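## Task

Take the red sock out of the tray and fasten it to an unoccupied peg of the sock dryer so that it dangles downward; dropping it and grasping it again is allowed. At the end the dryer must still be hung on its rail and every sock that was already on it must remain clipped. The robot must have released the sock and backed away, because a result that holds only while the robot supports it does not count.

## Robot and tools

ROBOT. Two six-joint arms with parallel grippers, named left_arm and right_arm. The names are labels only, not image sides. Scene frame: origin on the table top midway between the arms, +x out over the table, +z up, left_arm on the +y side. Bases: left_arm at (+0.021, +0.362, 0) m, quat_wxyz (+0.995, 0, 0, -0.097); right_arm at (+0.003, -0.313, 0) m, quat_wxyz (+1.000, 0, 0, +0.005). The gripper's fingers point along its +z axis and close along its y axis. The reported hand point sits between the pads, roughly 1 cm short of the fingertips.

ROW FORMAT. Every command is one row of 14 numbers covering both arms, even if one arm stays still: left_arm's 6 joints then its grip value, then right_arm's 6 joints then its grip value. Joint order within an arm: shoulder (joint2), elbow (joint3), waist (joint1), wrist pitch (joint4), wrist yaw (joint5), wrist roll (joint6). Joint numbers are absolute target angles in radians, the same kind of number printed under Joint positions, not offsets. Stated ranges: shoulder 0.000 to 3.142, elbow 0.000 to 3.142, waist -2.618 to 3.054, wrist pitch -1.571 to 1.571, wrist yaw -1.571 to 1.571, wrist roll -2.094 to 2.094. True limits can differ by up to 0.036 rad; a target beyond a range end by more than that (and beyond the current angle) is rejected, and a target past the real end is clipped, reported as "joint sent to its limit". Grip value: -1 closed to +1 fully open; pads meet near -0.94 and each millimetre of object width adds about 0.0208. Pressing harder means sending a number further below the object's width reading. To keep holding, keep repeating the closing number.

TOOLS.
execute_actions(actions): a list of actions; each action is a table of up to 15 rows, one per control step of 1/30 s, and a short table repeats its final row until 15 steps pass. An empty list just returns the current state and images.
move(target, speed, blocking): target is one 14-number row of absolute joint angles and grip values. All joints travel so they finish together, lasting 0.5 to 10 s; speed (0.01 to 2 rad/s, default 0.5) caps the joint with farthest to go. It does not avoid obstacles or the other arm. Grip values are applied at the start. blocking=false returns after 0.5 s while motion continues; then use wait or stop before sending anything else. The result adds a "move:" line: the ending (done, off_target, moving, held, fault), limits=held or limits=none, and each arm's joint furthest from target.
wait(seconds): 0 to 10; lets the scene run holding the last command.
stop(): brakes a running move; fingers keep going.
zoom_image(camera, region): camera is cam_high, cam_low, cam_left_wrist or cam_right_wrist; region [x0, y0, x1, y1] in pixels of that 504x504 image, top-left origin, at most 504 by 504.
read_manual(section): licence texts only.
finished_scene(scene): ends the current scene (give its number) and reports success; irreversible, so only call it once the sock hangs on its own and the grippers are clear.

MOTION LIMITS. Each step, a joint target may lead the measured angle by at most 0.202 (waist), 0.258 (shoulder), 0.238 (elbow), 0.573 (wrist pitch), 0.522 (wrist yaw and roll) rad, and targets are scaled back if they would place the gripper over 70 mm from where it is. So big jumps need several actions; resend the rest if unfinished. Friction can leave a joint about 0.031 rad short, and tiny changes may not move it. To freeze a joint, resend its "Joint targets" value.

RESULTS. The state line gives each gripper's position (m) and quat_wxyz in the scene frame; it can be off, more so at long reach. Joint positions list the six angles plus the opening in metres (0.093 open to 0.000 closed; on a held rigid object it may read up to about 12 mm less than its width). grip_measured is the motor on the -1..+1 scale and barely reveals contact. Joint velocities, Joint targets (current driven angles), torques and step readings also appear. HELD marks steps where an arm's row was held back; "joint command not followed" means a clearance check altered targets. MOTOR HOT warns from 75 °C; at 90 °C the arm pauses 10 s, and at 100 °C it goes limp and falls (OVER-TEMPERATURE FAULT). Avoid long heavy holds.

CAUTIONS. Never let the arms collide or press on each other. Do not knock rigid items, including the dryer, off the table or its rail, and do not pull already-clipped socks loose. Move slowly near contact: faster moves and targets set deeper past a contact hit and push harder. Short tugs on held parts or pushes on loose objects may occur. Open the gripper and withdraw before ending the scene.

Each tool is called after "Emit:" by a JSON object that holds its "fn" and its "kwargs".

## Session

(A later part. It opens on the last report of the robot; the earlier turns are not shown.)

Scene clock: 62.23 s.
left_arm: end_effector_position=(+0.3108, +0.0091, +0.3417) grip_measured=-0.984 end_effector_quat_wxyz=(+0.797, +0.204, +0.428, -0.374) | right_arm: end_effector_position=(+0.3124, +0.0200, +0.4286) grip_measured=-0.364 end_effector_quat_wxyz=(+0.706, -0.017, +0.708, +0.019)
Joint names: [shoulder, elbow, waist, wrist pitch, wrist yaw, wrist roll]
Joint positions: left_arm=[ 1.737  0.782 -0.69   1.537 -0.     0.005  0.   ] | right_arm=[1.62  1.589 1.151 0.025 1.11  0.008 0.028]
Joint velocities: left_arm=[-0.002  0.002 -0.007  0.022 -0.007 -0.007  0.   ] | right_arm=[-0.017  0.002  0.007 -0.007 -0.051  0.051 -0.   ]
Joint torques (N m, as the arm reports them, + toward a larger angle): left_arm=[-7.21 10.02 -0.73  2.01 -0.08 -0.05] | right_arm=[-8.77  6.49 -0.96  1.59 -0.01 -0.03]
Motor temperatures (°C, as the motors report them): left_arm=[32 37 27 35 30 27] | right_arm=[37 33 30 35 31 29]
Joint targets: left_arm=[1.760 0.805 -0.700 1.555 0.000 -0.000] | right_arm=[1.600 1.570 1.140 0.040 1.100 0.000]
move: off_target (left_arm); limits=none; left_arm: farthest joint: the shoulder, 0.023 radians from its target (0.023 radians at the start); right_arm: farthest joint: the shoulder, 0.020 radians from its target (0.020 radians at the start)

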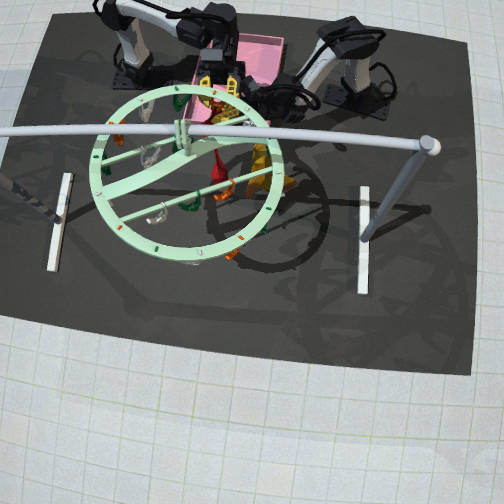

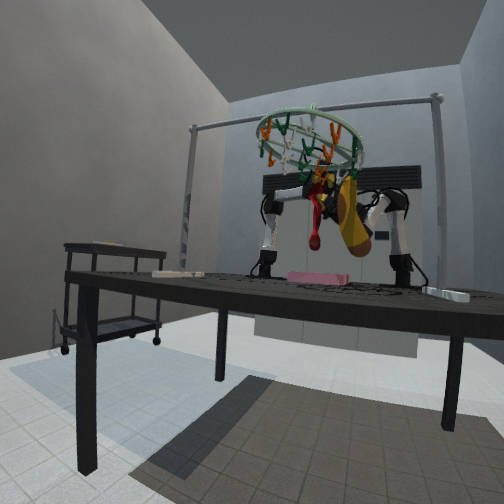

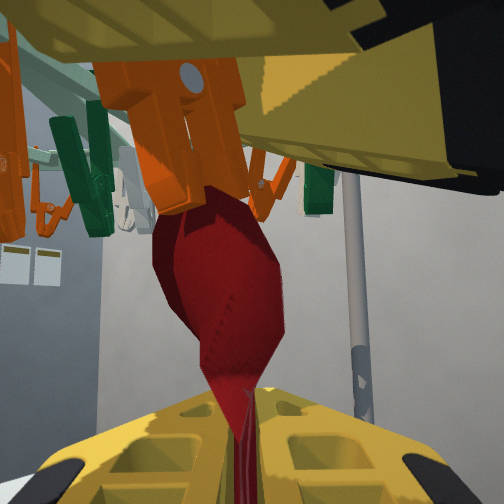

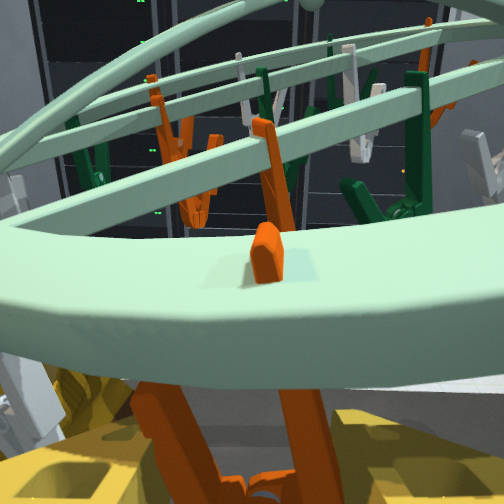

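In between the jaws. Raise further.

Emit:
{"fn": "move", "kwargs": {"target": [1.76,0.835,-0.70,1.555,0,0,-1, 1.60,1.57,1.14,0.04,1.10,0,-0.38], "speed": 0.04}}

Emit:
{"fn": "zoom_image", "kwargs": {"camera": "cam_low", "region": [300, 165, 350, 215]}}

Scene clock: 64.03 s.
left_arm: end_effector_position=(+0.3113, +0.0086, +0.3513) grip_measured=-0.984 end_effector_quat_wxyz=(+0.802, +0.199, +0.419, -0.377) | right_arm: end_effector_position=(+0.3124, +0.0200, +0.4306) grip_measured=-0.364 end_effector_quat_wxyz=(+0.708, -0.013, +0.706, +0.024)
Joint names: [shoulder, elbow, waist, wrist pitch, wrist yaw, wrist roll]
Joint positions: left_arm=[ 1.737  0.806 -0.69   1.537 -0.     0.005  0.   ] | right_arm=[1.62  1.589 1.151 0.039 1.11  0.008 0.028]
Joint velocities: left_arm=[ 0.027 -0.002 -0.012 -0.066 -0.051  0.022  0.   ] | right_arm=[ 0.022  0.012 -0.002 -0.037  0.066 -0.007  0.   ]
Joint torques (N m, as the arm reports them, + toward a larger angle): left_arm=[-7.42 10.54 -0.88  1.93 -0.04 -0.03] | right_arm=[-8.72  6.54 -1.    1.46 -0.01  0.  ]
Motor temperatures (°C, as the motors report them): left_arm=[32 37 27 35 30 27] | right_arm=[37 33 30 35 31 29]
Joint targets: left_arm=[1.760 0.835 -0.700 1.555 0.000 0.000] | right_arm=[1.600 1.570 1.140 0.040 1.100 -0.000]
move: off_target (left_arm); limits=none; left_arm: farthest joint: the elbow, 0.029 radians from its target (0.053 radians at the start); right_arm: farthest joint: the shoulder, 0.020 radians from its target (0.020 radians at the start)

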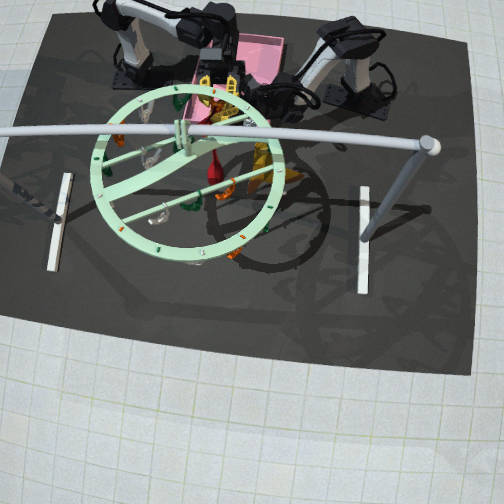

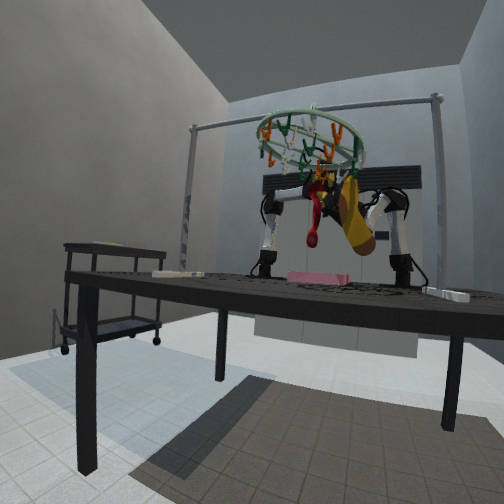

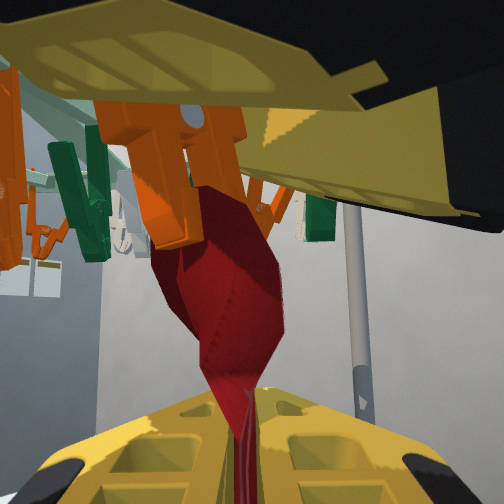

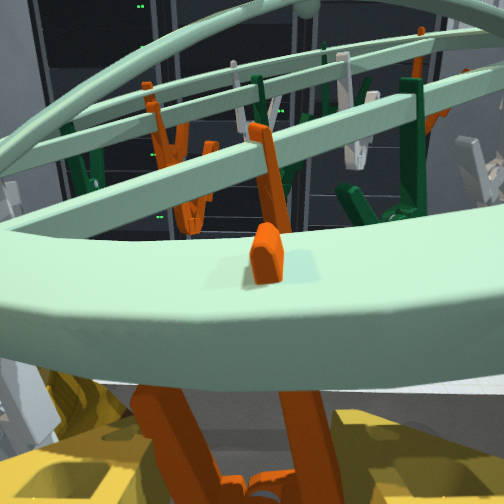

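Region (300, 165, 350, 215) of cam_low's 504x504 image, scaled by 10.080, with more detail than that image has.

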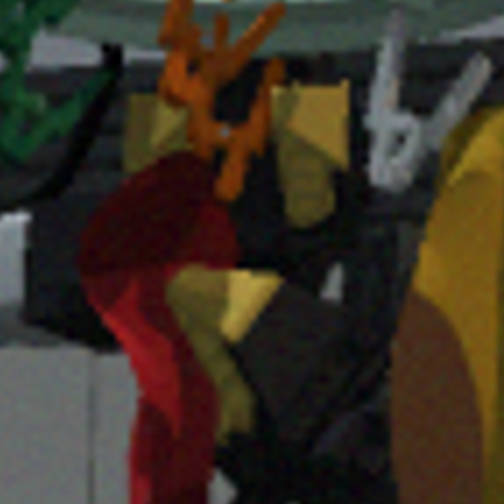

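Touching again; ~1.2 cm inserted. Release the peg gradually.

Emit:
{"fn": "execute_actions", "kwargs": {"actions": [[[1.76,0.81,-0.70,1.555,0,0,-1, 1.60,1.57,1.14,0.04,1.10,0,-0.2]],[[1.76,0.81,-0.70,1.555,0,0,-1, 1.60,1.57,1.14,0.04,1.10,0,-0.05]],[[1.76,0.81,-0.70,1.555,0,0,-1, 1.60,1.57,1.14,0.04,1.10,0,0.15]],[[1.76,0.81,-0.70,1.555,0,0,-0.3, 1.60,1.57,1.14,0.04,1.10,0,0.15]]]}}

Emit:
{"fn": "move", "kwargs": {"target": [1.3,0.3,-0.70,1.45,0,0,-0.3, 1.60,1.57,1.14,0.04,1.10,0,0.15], "speed": 0.3}}

Emit:
{"fn": "move", "kwargs": {"target": [0.6,0.3,-0.70,0.3,0,0,-0.3, 1.58,1.55,1.45,0.04,1.41,0,0.5]}}

Emit:
{"fn": "move", "kwargs": {"target": [0.6,0.3,-0.70,0.3,0,0,-0.3, 0.8,0.9,1.5,-0.1,1.41,0,0.5], "speed": 0.8}}

Scene clock: 66.27 s.
left_arm: end_effector_position=(+0.3112, +0.0086, +0.3515) grip_measured=-0.302 end_effector_quat_wxyz=(+0.802, +0.199, +0.418, -0.377) | right_arm: end_effector_position=(+0.3123, +0.0203, +0.4312) grip_measured=+0.148 end_effector_quat_wxyz=(+0.708, -0.014, +0.706, +0.025)
Joint names: [shoulder, elbow, waist, wrist pitch, wrist yaw, wrist roll]
Joint positions: left_arm=[ 1.737  0.806 -0.69   1.538 -0.     0.005  0.031] | right_arm=[1.619 1.589 1.151 0.039 1.107 0.008 0.052]
Joint velocities: left_arm=[-0.032 -0.007  0.002 -0.037 -0.051  0.037 -0.001] | right_arm=[-0.017  0.007  0.002  0.022 -0.037  0.051 -0.001]
Joint torques (N m, as the arm reports them, + toward a larger angle): left_arm=[-7.09  8.06 -0.84  1.95 -0.07 -0.02] | right_arm=[-8.72  6.42 -1.06  1.44  0.04 -0.01]
Motor temperatures (°C, as the motors report them): left_arm=[32 37 27 35 30 27] | right_arm=[37 33 30 35 31 29]
Joint targets: left_arm=[1.760 0.810 -0.700 1.555 -0.000 0.000] | right_arm=[1.600 1.570 1.140 0.040 1.100 -0.000]
Step readings (joint positions; steps 1 to 15: 1st action; 16 to 30: 2nd action; 31 to 45: 3rd action; 46 to 60: 4th action):
0: left_arm=[1.737 0.806 -0.690 1.537 -0.000 0.005] | right_arm=[1.620 1.589 1.151 0.039 1.110 0.008]
1: left_arm=[1.737 0.806 -0.690 1.537 -0.000 0.005] | right_arm=[1.620 1.589 1.151 0.039 1.109 0.008]
2: left_arm=[1.737 0.806 -0.690 1.537 -0.000 0.005] | right_arm=[1.620 1.589 1.151 0.039 1.108 0.008]
4: left_arm=[1.737 0.806 -0.690 1.537 -0.000 0.005] | right_arm=[1.619 1.589 1.151 0.039 1.107 0.008]
8: left_arm=[1.737 0.806 -0.690 1.538 -0.000 0.005] | right_arm=[1.619 1.589 1.151 0.039 1.107 0.008]
15: left_arm=[1.737 0.806 -0.690 1.538 -0.000 0.005] | right_arm=[1.619 1.589 1.151 0.039 1.107 0.008]
16: left_arm=[1.737 0.806 -0.690 1.538 -0.000 0.005] | right_arm=[1.619 1.589 1.151 0.039 1.107 0.008]
17: left_arm=[1.737 0.806 -0.690 1.538 -0.000 0.005] | right_arm=[1.619 1.589 1.151 0.039 1.107 0.008]
19: left_arm=[1.737 0.806 -0.690 1.538 -0.000 0.005] | right_arm=[1.619 1.589 1.151 0.039 1.107 0.008]
23: left_arm=[1.737 0.806 -0.690 1.538 -0.000 0.005] | right_arm=[1.619 1.589 1.151 0.039 1.107 0.008]
30: left_arm=[1.737 0.806 -0.690 1.538 -0.000 0.005] | right_arm=[1.619 1.589 1.151 0.039 1.107 0.008]
31: left_arm=[1.737 0.806 -0.690 1.538 -0.000 0.005] | right_arm=[1.619 1.589 1.151 0.039 1.107 0.008]
32: left_arm=[1.737 0.806 -0.690 1.538 -0.000 0.005] | right_arm=[1.619 1.589 1.151 0.039 1.107 0.008]
34: left_arm=[1.737 0.806 -0.690 1.538 -0.000 0.005] | right_arm=[1.619 1.589 1.151 0.039 1.107 0.008]
38: left_arm=[1.737 0.806 -0.690 1.538 -0.000 0.005] | right_arm=[1.619 1.589 1.151 0.039 1.107 0.008]
45: left_arm=[1.737 0.806 -0.690 1.538 -0.000 0.005] | right_arm=[1.619 1.589 1.151 0.039 1.107 0.008]
46: left_arm=[1.737 0.806 -0.690 1.538 -0.000 0.005] | right_arm=[1.619 1.589 1.151 0.039 1.107 0.008]
47: left_arm=[1.737 0.806 -0.690 1.538 -0.000 0.005] | right_arm=[1.619 1.589 1.151 0.039 1.107 0.008]
49: left_arm=[1.737 0.806 -0.690 1.538 -0.000 0.005] | right_arm=[1.619 1.589 1.151 0.039 1.107 0.008]
53: left_arm=[1.737 0.806 -0.690 1.538 -0.000 0.005] | right_arm=[1.619 1.589 1.151 0.039 1.107 0.008]
60: Joint positions above

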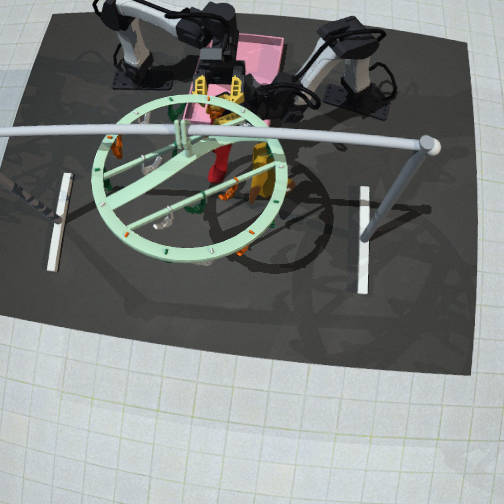

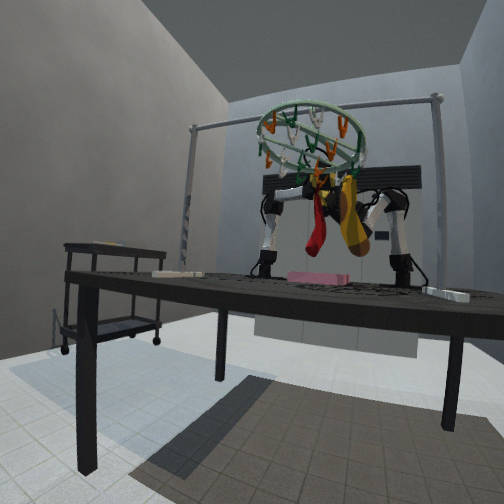

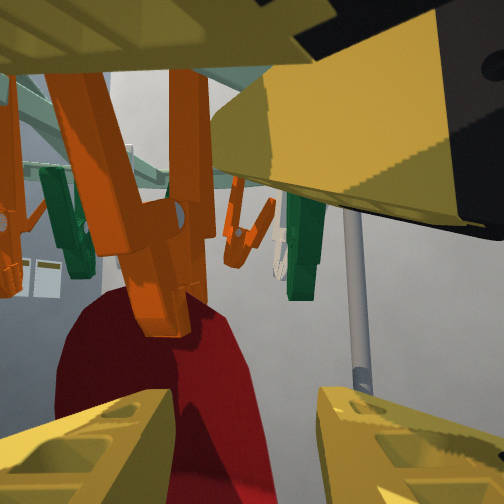

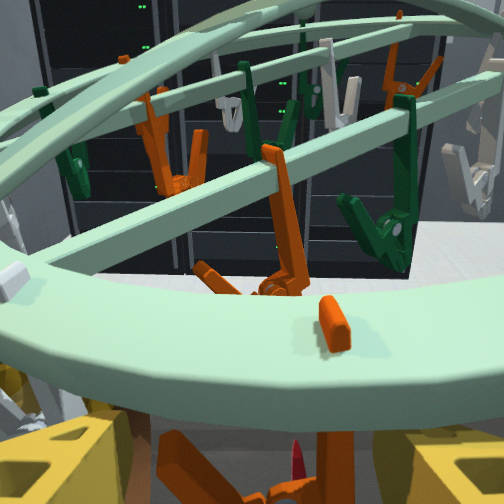

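Scene clock: 68.47 s.
left_arm: end_effector_position=(+0.2461, +0.0880, +0.3049) grip_measured=-0.302 end_effector_quat_wxyz=(+0.771, +0.225, +0.473, -0.362) | right_arm: end_effector_position=(+0.3123, +0.0203, +0.4312) grip_measured=+0.148 end_effector_quat_wxyz=(+0.708, -0.014, +0.706, +0.025)
Joint names: [shoulder, elbow, waist, wrist pitch, wrist yaw, wrist roll]
Joint positions: left_arm=[ 1.322  0.323 -0.69   1.466 -0.     0.005  0.031] | right_arm=[1.619 1.589 1.151 0.039 1.107 0.008 0.052]
Joint velocities: left_arm=[-0.002 -0.017 -0.002 -0.037  0.007 -0.037  0.002] | right_arm=[ 0.007  0.012 -0.002  0.051  0.007  0.022  0.   ]
Joint torques (N m, as the arm reports them, + toward a larger angle): left_arm=[-5.97  5.31 -0.81  1.88 -0.04 -0.06] | right_arm=[-8.67  6.38 -0.99  1.46  0.07 -0.01]
Motor temperatures (°C, as the motors report them): left_arm=[32 37 27 35 30 27] | right_arm=[38 33 30 35 31 29]
Joint targets: left_arm=[1.300 0.300 -0.700 1.450 0.000 0.000] | right_arm=[1.600 1.570 1.140 0.040 1.100 0.000]
move: off_target (left_arm); limits=none; left_arm: farthest joint: the elbow, 0.023 radians from its target (0.506 radians at the start); right_arm: farthest joint: the shoulder, 0.019 radians from its target (0.019 radians at the start)

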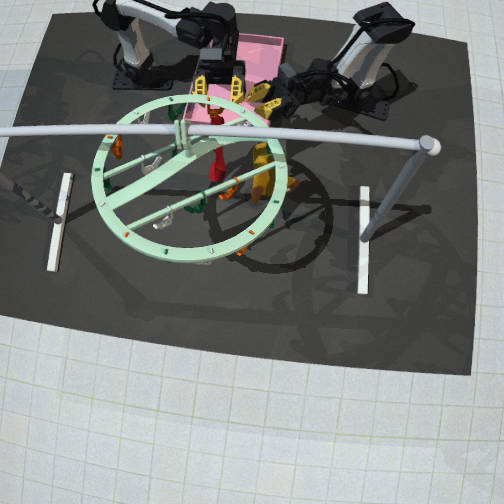

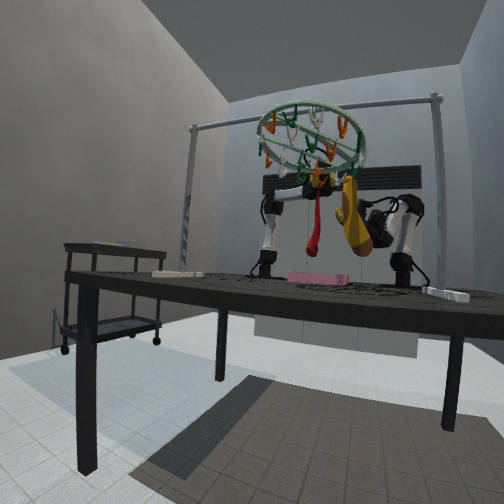

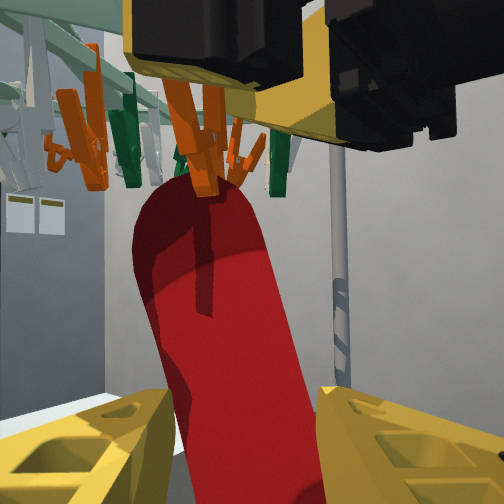

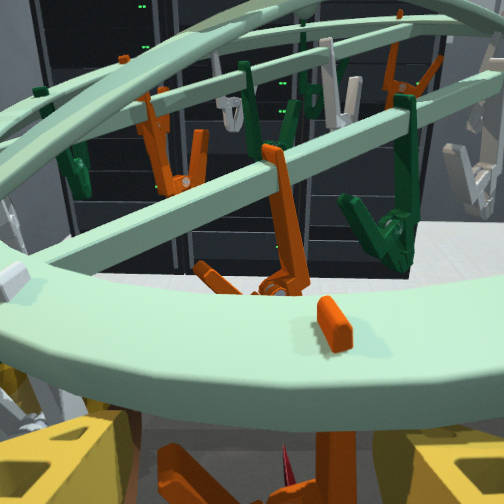

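Scene clock: 71.53 s.
left_arm: end_effector_position=(+0.2113, +0.1304, +0.2564) grip_measured=-0.302 end_effector_quat_wxyz=(+0.645, +0.302, +0.633, -0.303) | right_arm: end_effector_position=(+0.2134, +0.0421, +0.4300) grip_measured=+0.498 end_effector_quat_wxyz=(+0.707, -0.013, +0.707, +0.024)
Joint names: [shoulder, elbow, waist, wrist pitch, wrist yaw, wrist roll]
Joint positions: left_arm=[ 0.623  0.323 -0.69   0.315 -0.     0.005  0.031] | right_arm=[1.602 1.569 1.44  0.039 1.398 0.008 0.069]
Joint velocities: left_arm=[ 0.002  0.002 -0.002  0.007  0.007  0.037 -0.   ] | right_arm=[-0.007 -0.007  0.002 -0.095  0.051 -0.022 -0.   ]
Joint torques (N m, as the arm reports them, + toward a larger angle): left_arm=[-2.31  7.56 -1.02  2.34 -0.04 -0.06] | right_arm=[-8.62  6.2   0.64  1.28  0.25 -0.02]
Motor temperatures (°C, as the motors report them): left_arm=[32 37 27 35 30 27] | right_arm=[38 33 30 35 31 29]
Joint targets: left_arm=[0.600 0.300 -0.700 0.300 -0.000 -0.000] | right_arm=[1.580 1.550 1.450 0.040 1.410 -0.000]
move: off_target (left_arm, right_arm); limits=none; left_arm: farthest joint: the shoulder, 0.023 radians from its target (0.722 radians at the start); right_arm: farthest joint: the shoulder, 0.022 radians from its target (0.039 radians at the start)

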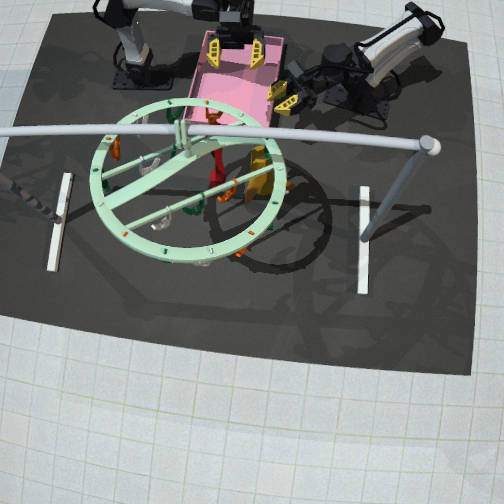

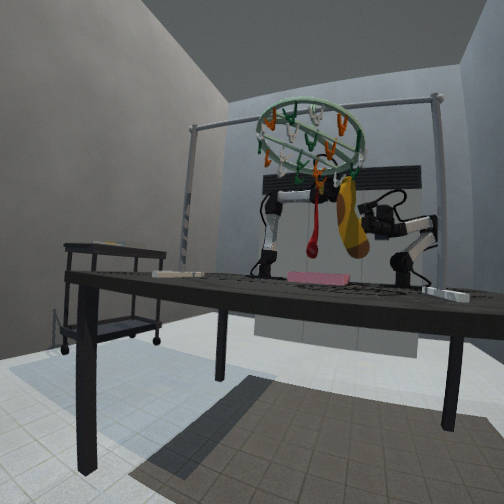

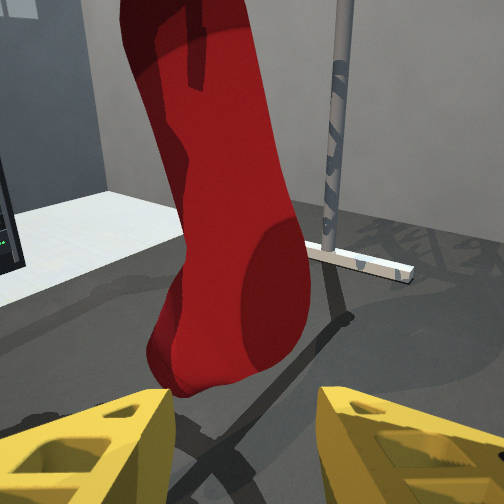

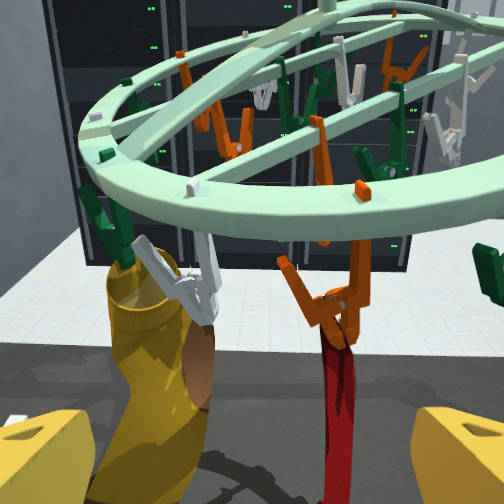

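Scene clock: 73.13 s.
left_arm: end_effector_position=(+0.2113, +0.1304, +0.2563) grip_measured=-0.302 end_effector_quat_wxyz=(+0.645, +0.302, +0.633, -0.303) | right_arm: end_effector_position=(+0.1817, -0.1483, +0.3921) grip_measured=+0.498 end_effector_quat_wxyz=(+0.707, -0.027, +0.706, +0.041)
Joint names: [shoulder, elbow, waist, wrist pitch, wrist yaw, wrist roll]
Joint positions: left_arm=[ 0.623  0.323 -0.69   0.315 -0.     0.005  0.031] | right_arm=[ 0.811  0.918  1.489 -0.095  1.403  0.008  0.069]
Joint velocities: left_arm=[ 0.007  0.002  0.002 -0.007 -0.007 -0.081 -0.002] | right_arm=[-0.007 -0.012  0.007 -0.051  0.007  0.037 -0.   ]
Joint torques (N m, as the arm reports them, + toward a larger angle): left_arm=[-2.26  7.59 -0.89  2.38 -0.06 -0.06] | right_arm=[-1.4   5.96  0.72  1.22  0.18 -0.02]
Motor temperatures (°C, as the motors report them): left_arm=[32 37 27 35 30 27] | right_arm=[38 33 30 35 31 29]
Joint targets: left_arm=[0.600 0.300 -0.700 0.300 -0.000 0.000] | right_arm=[0.800 0.900 1.500 -0.100 1.410 -0.000]
move: off_target (left_arm); limits=none; left_arm: farthest joint: the shoulder, 0.023 radians from its target (0.023 radians at the start); right_arm: farthest joint: the elbow, 0.018 radians from its target (0.669 radians at the start)

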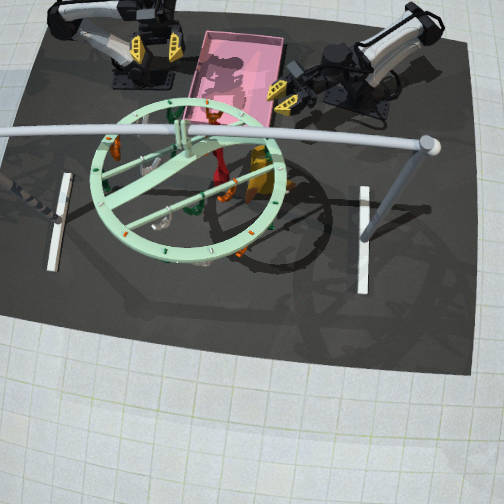

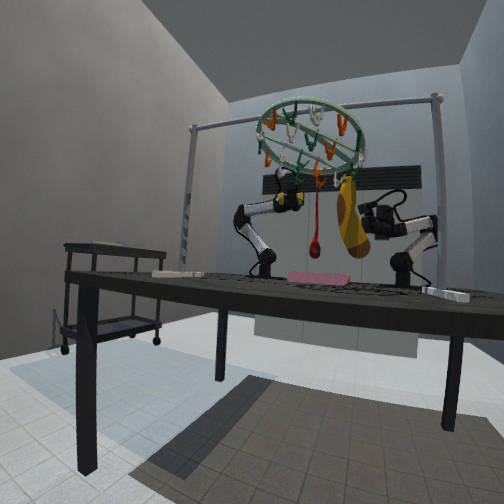

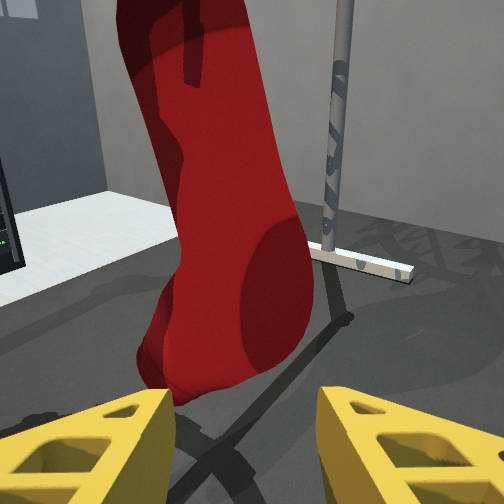

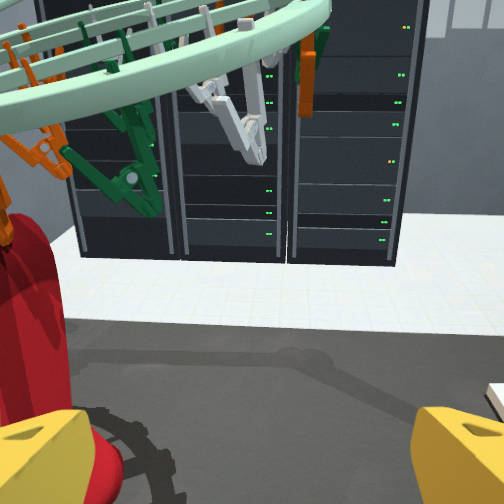

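Emit:
{"fn": "finished_scene", "kwargs": {"scene": 1}}

The scene is finished: the task was done.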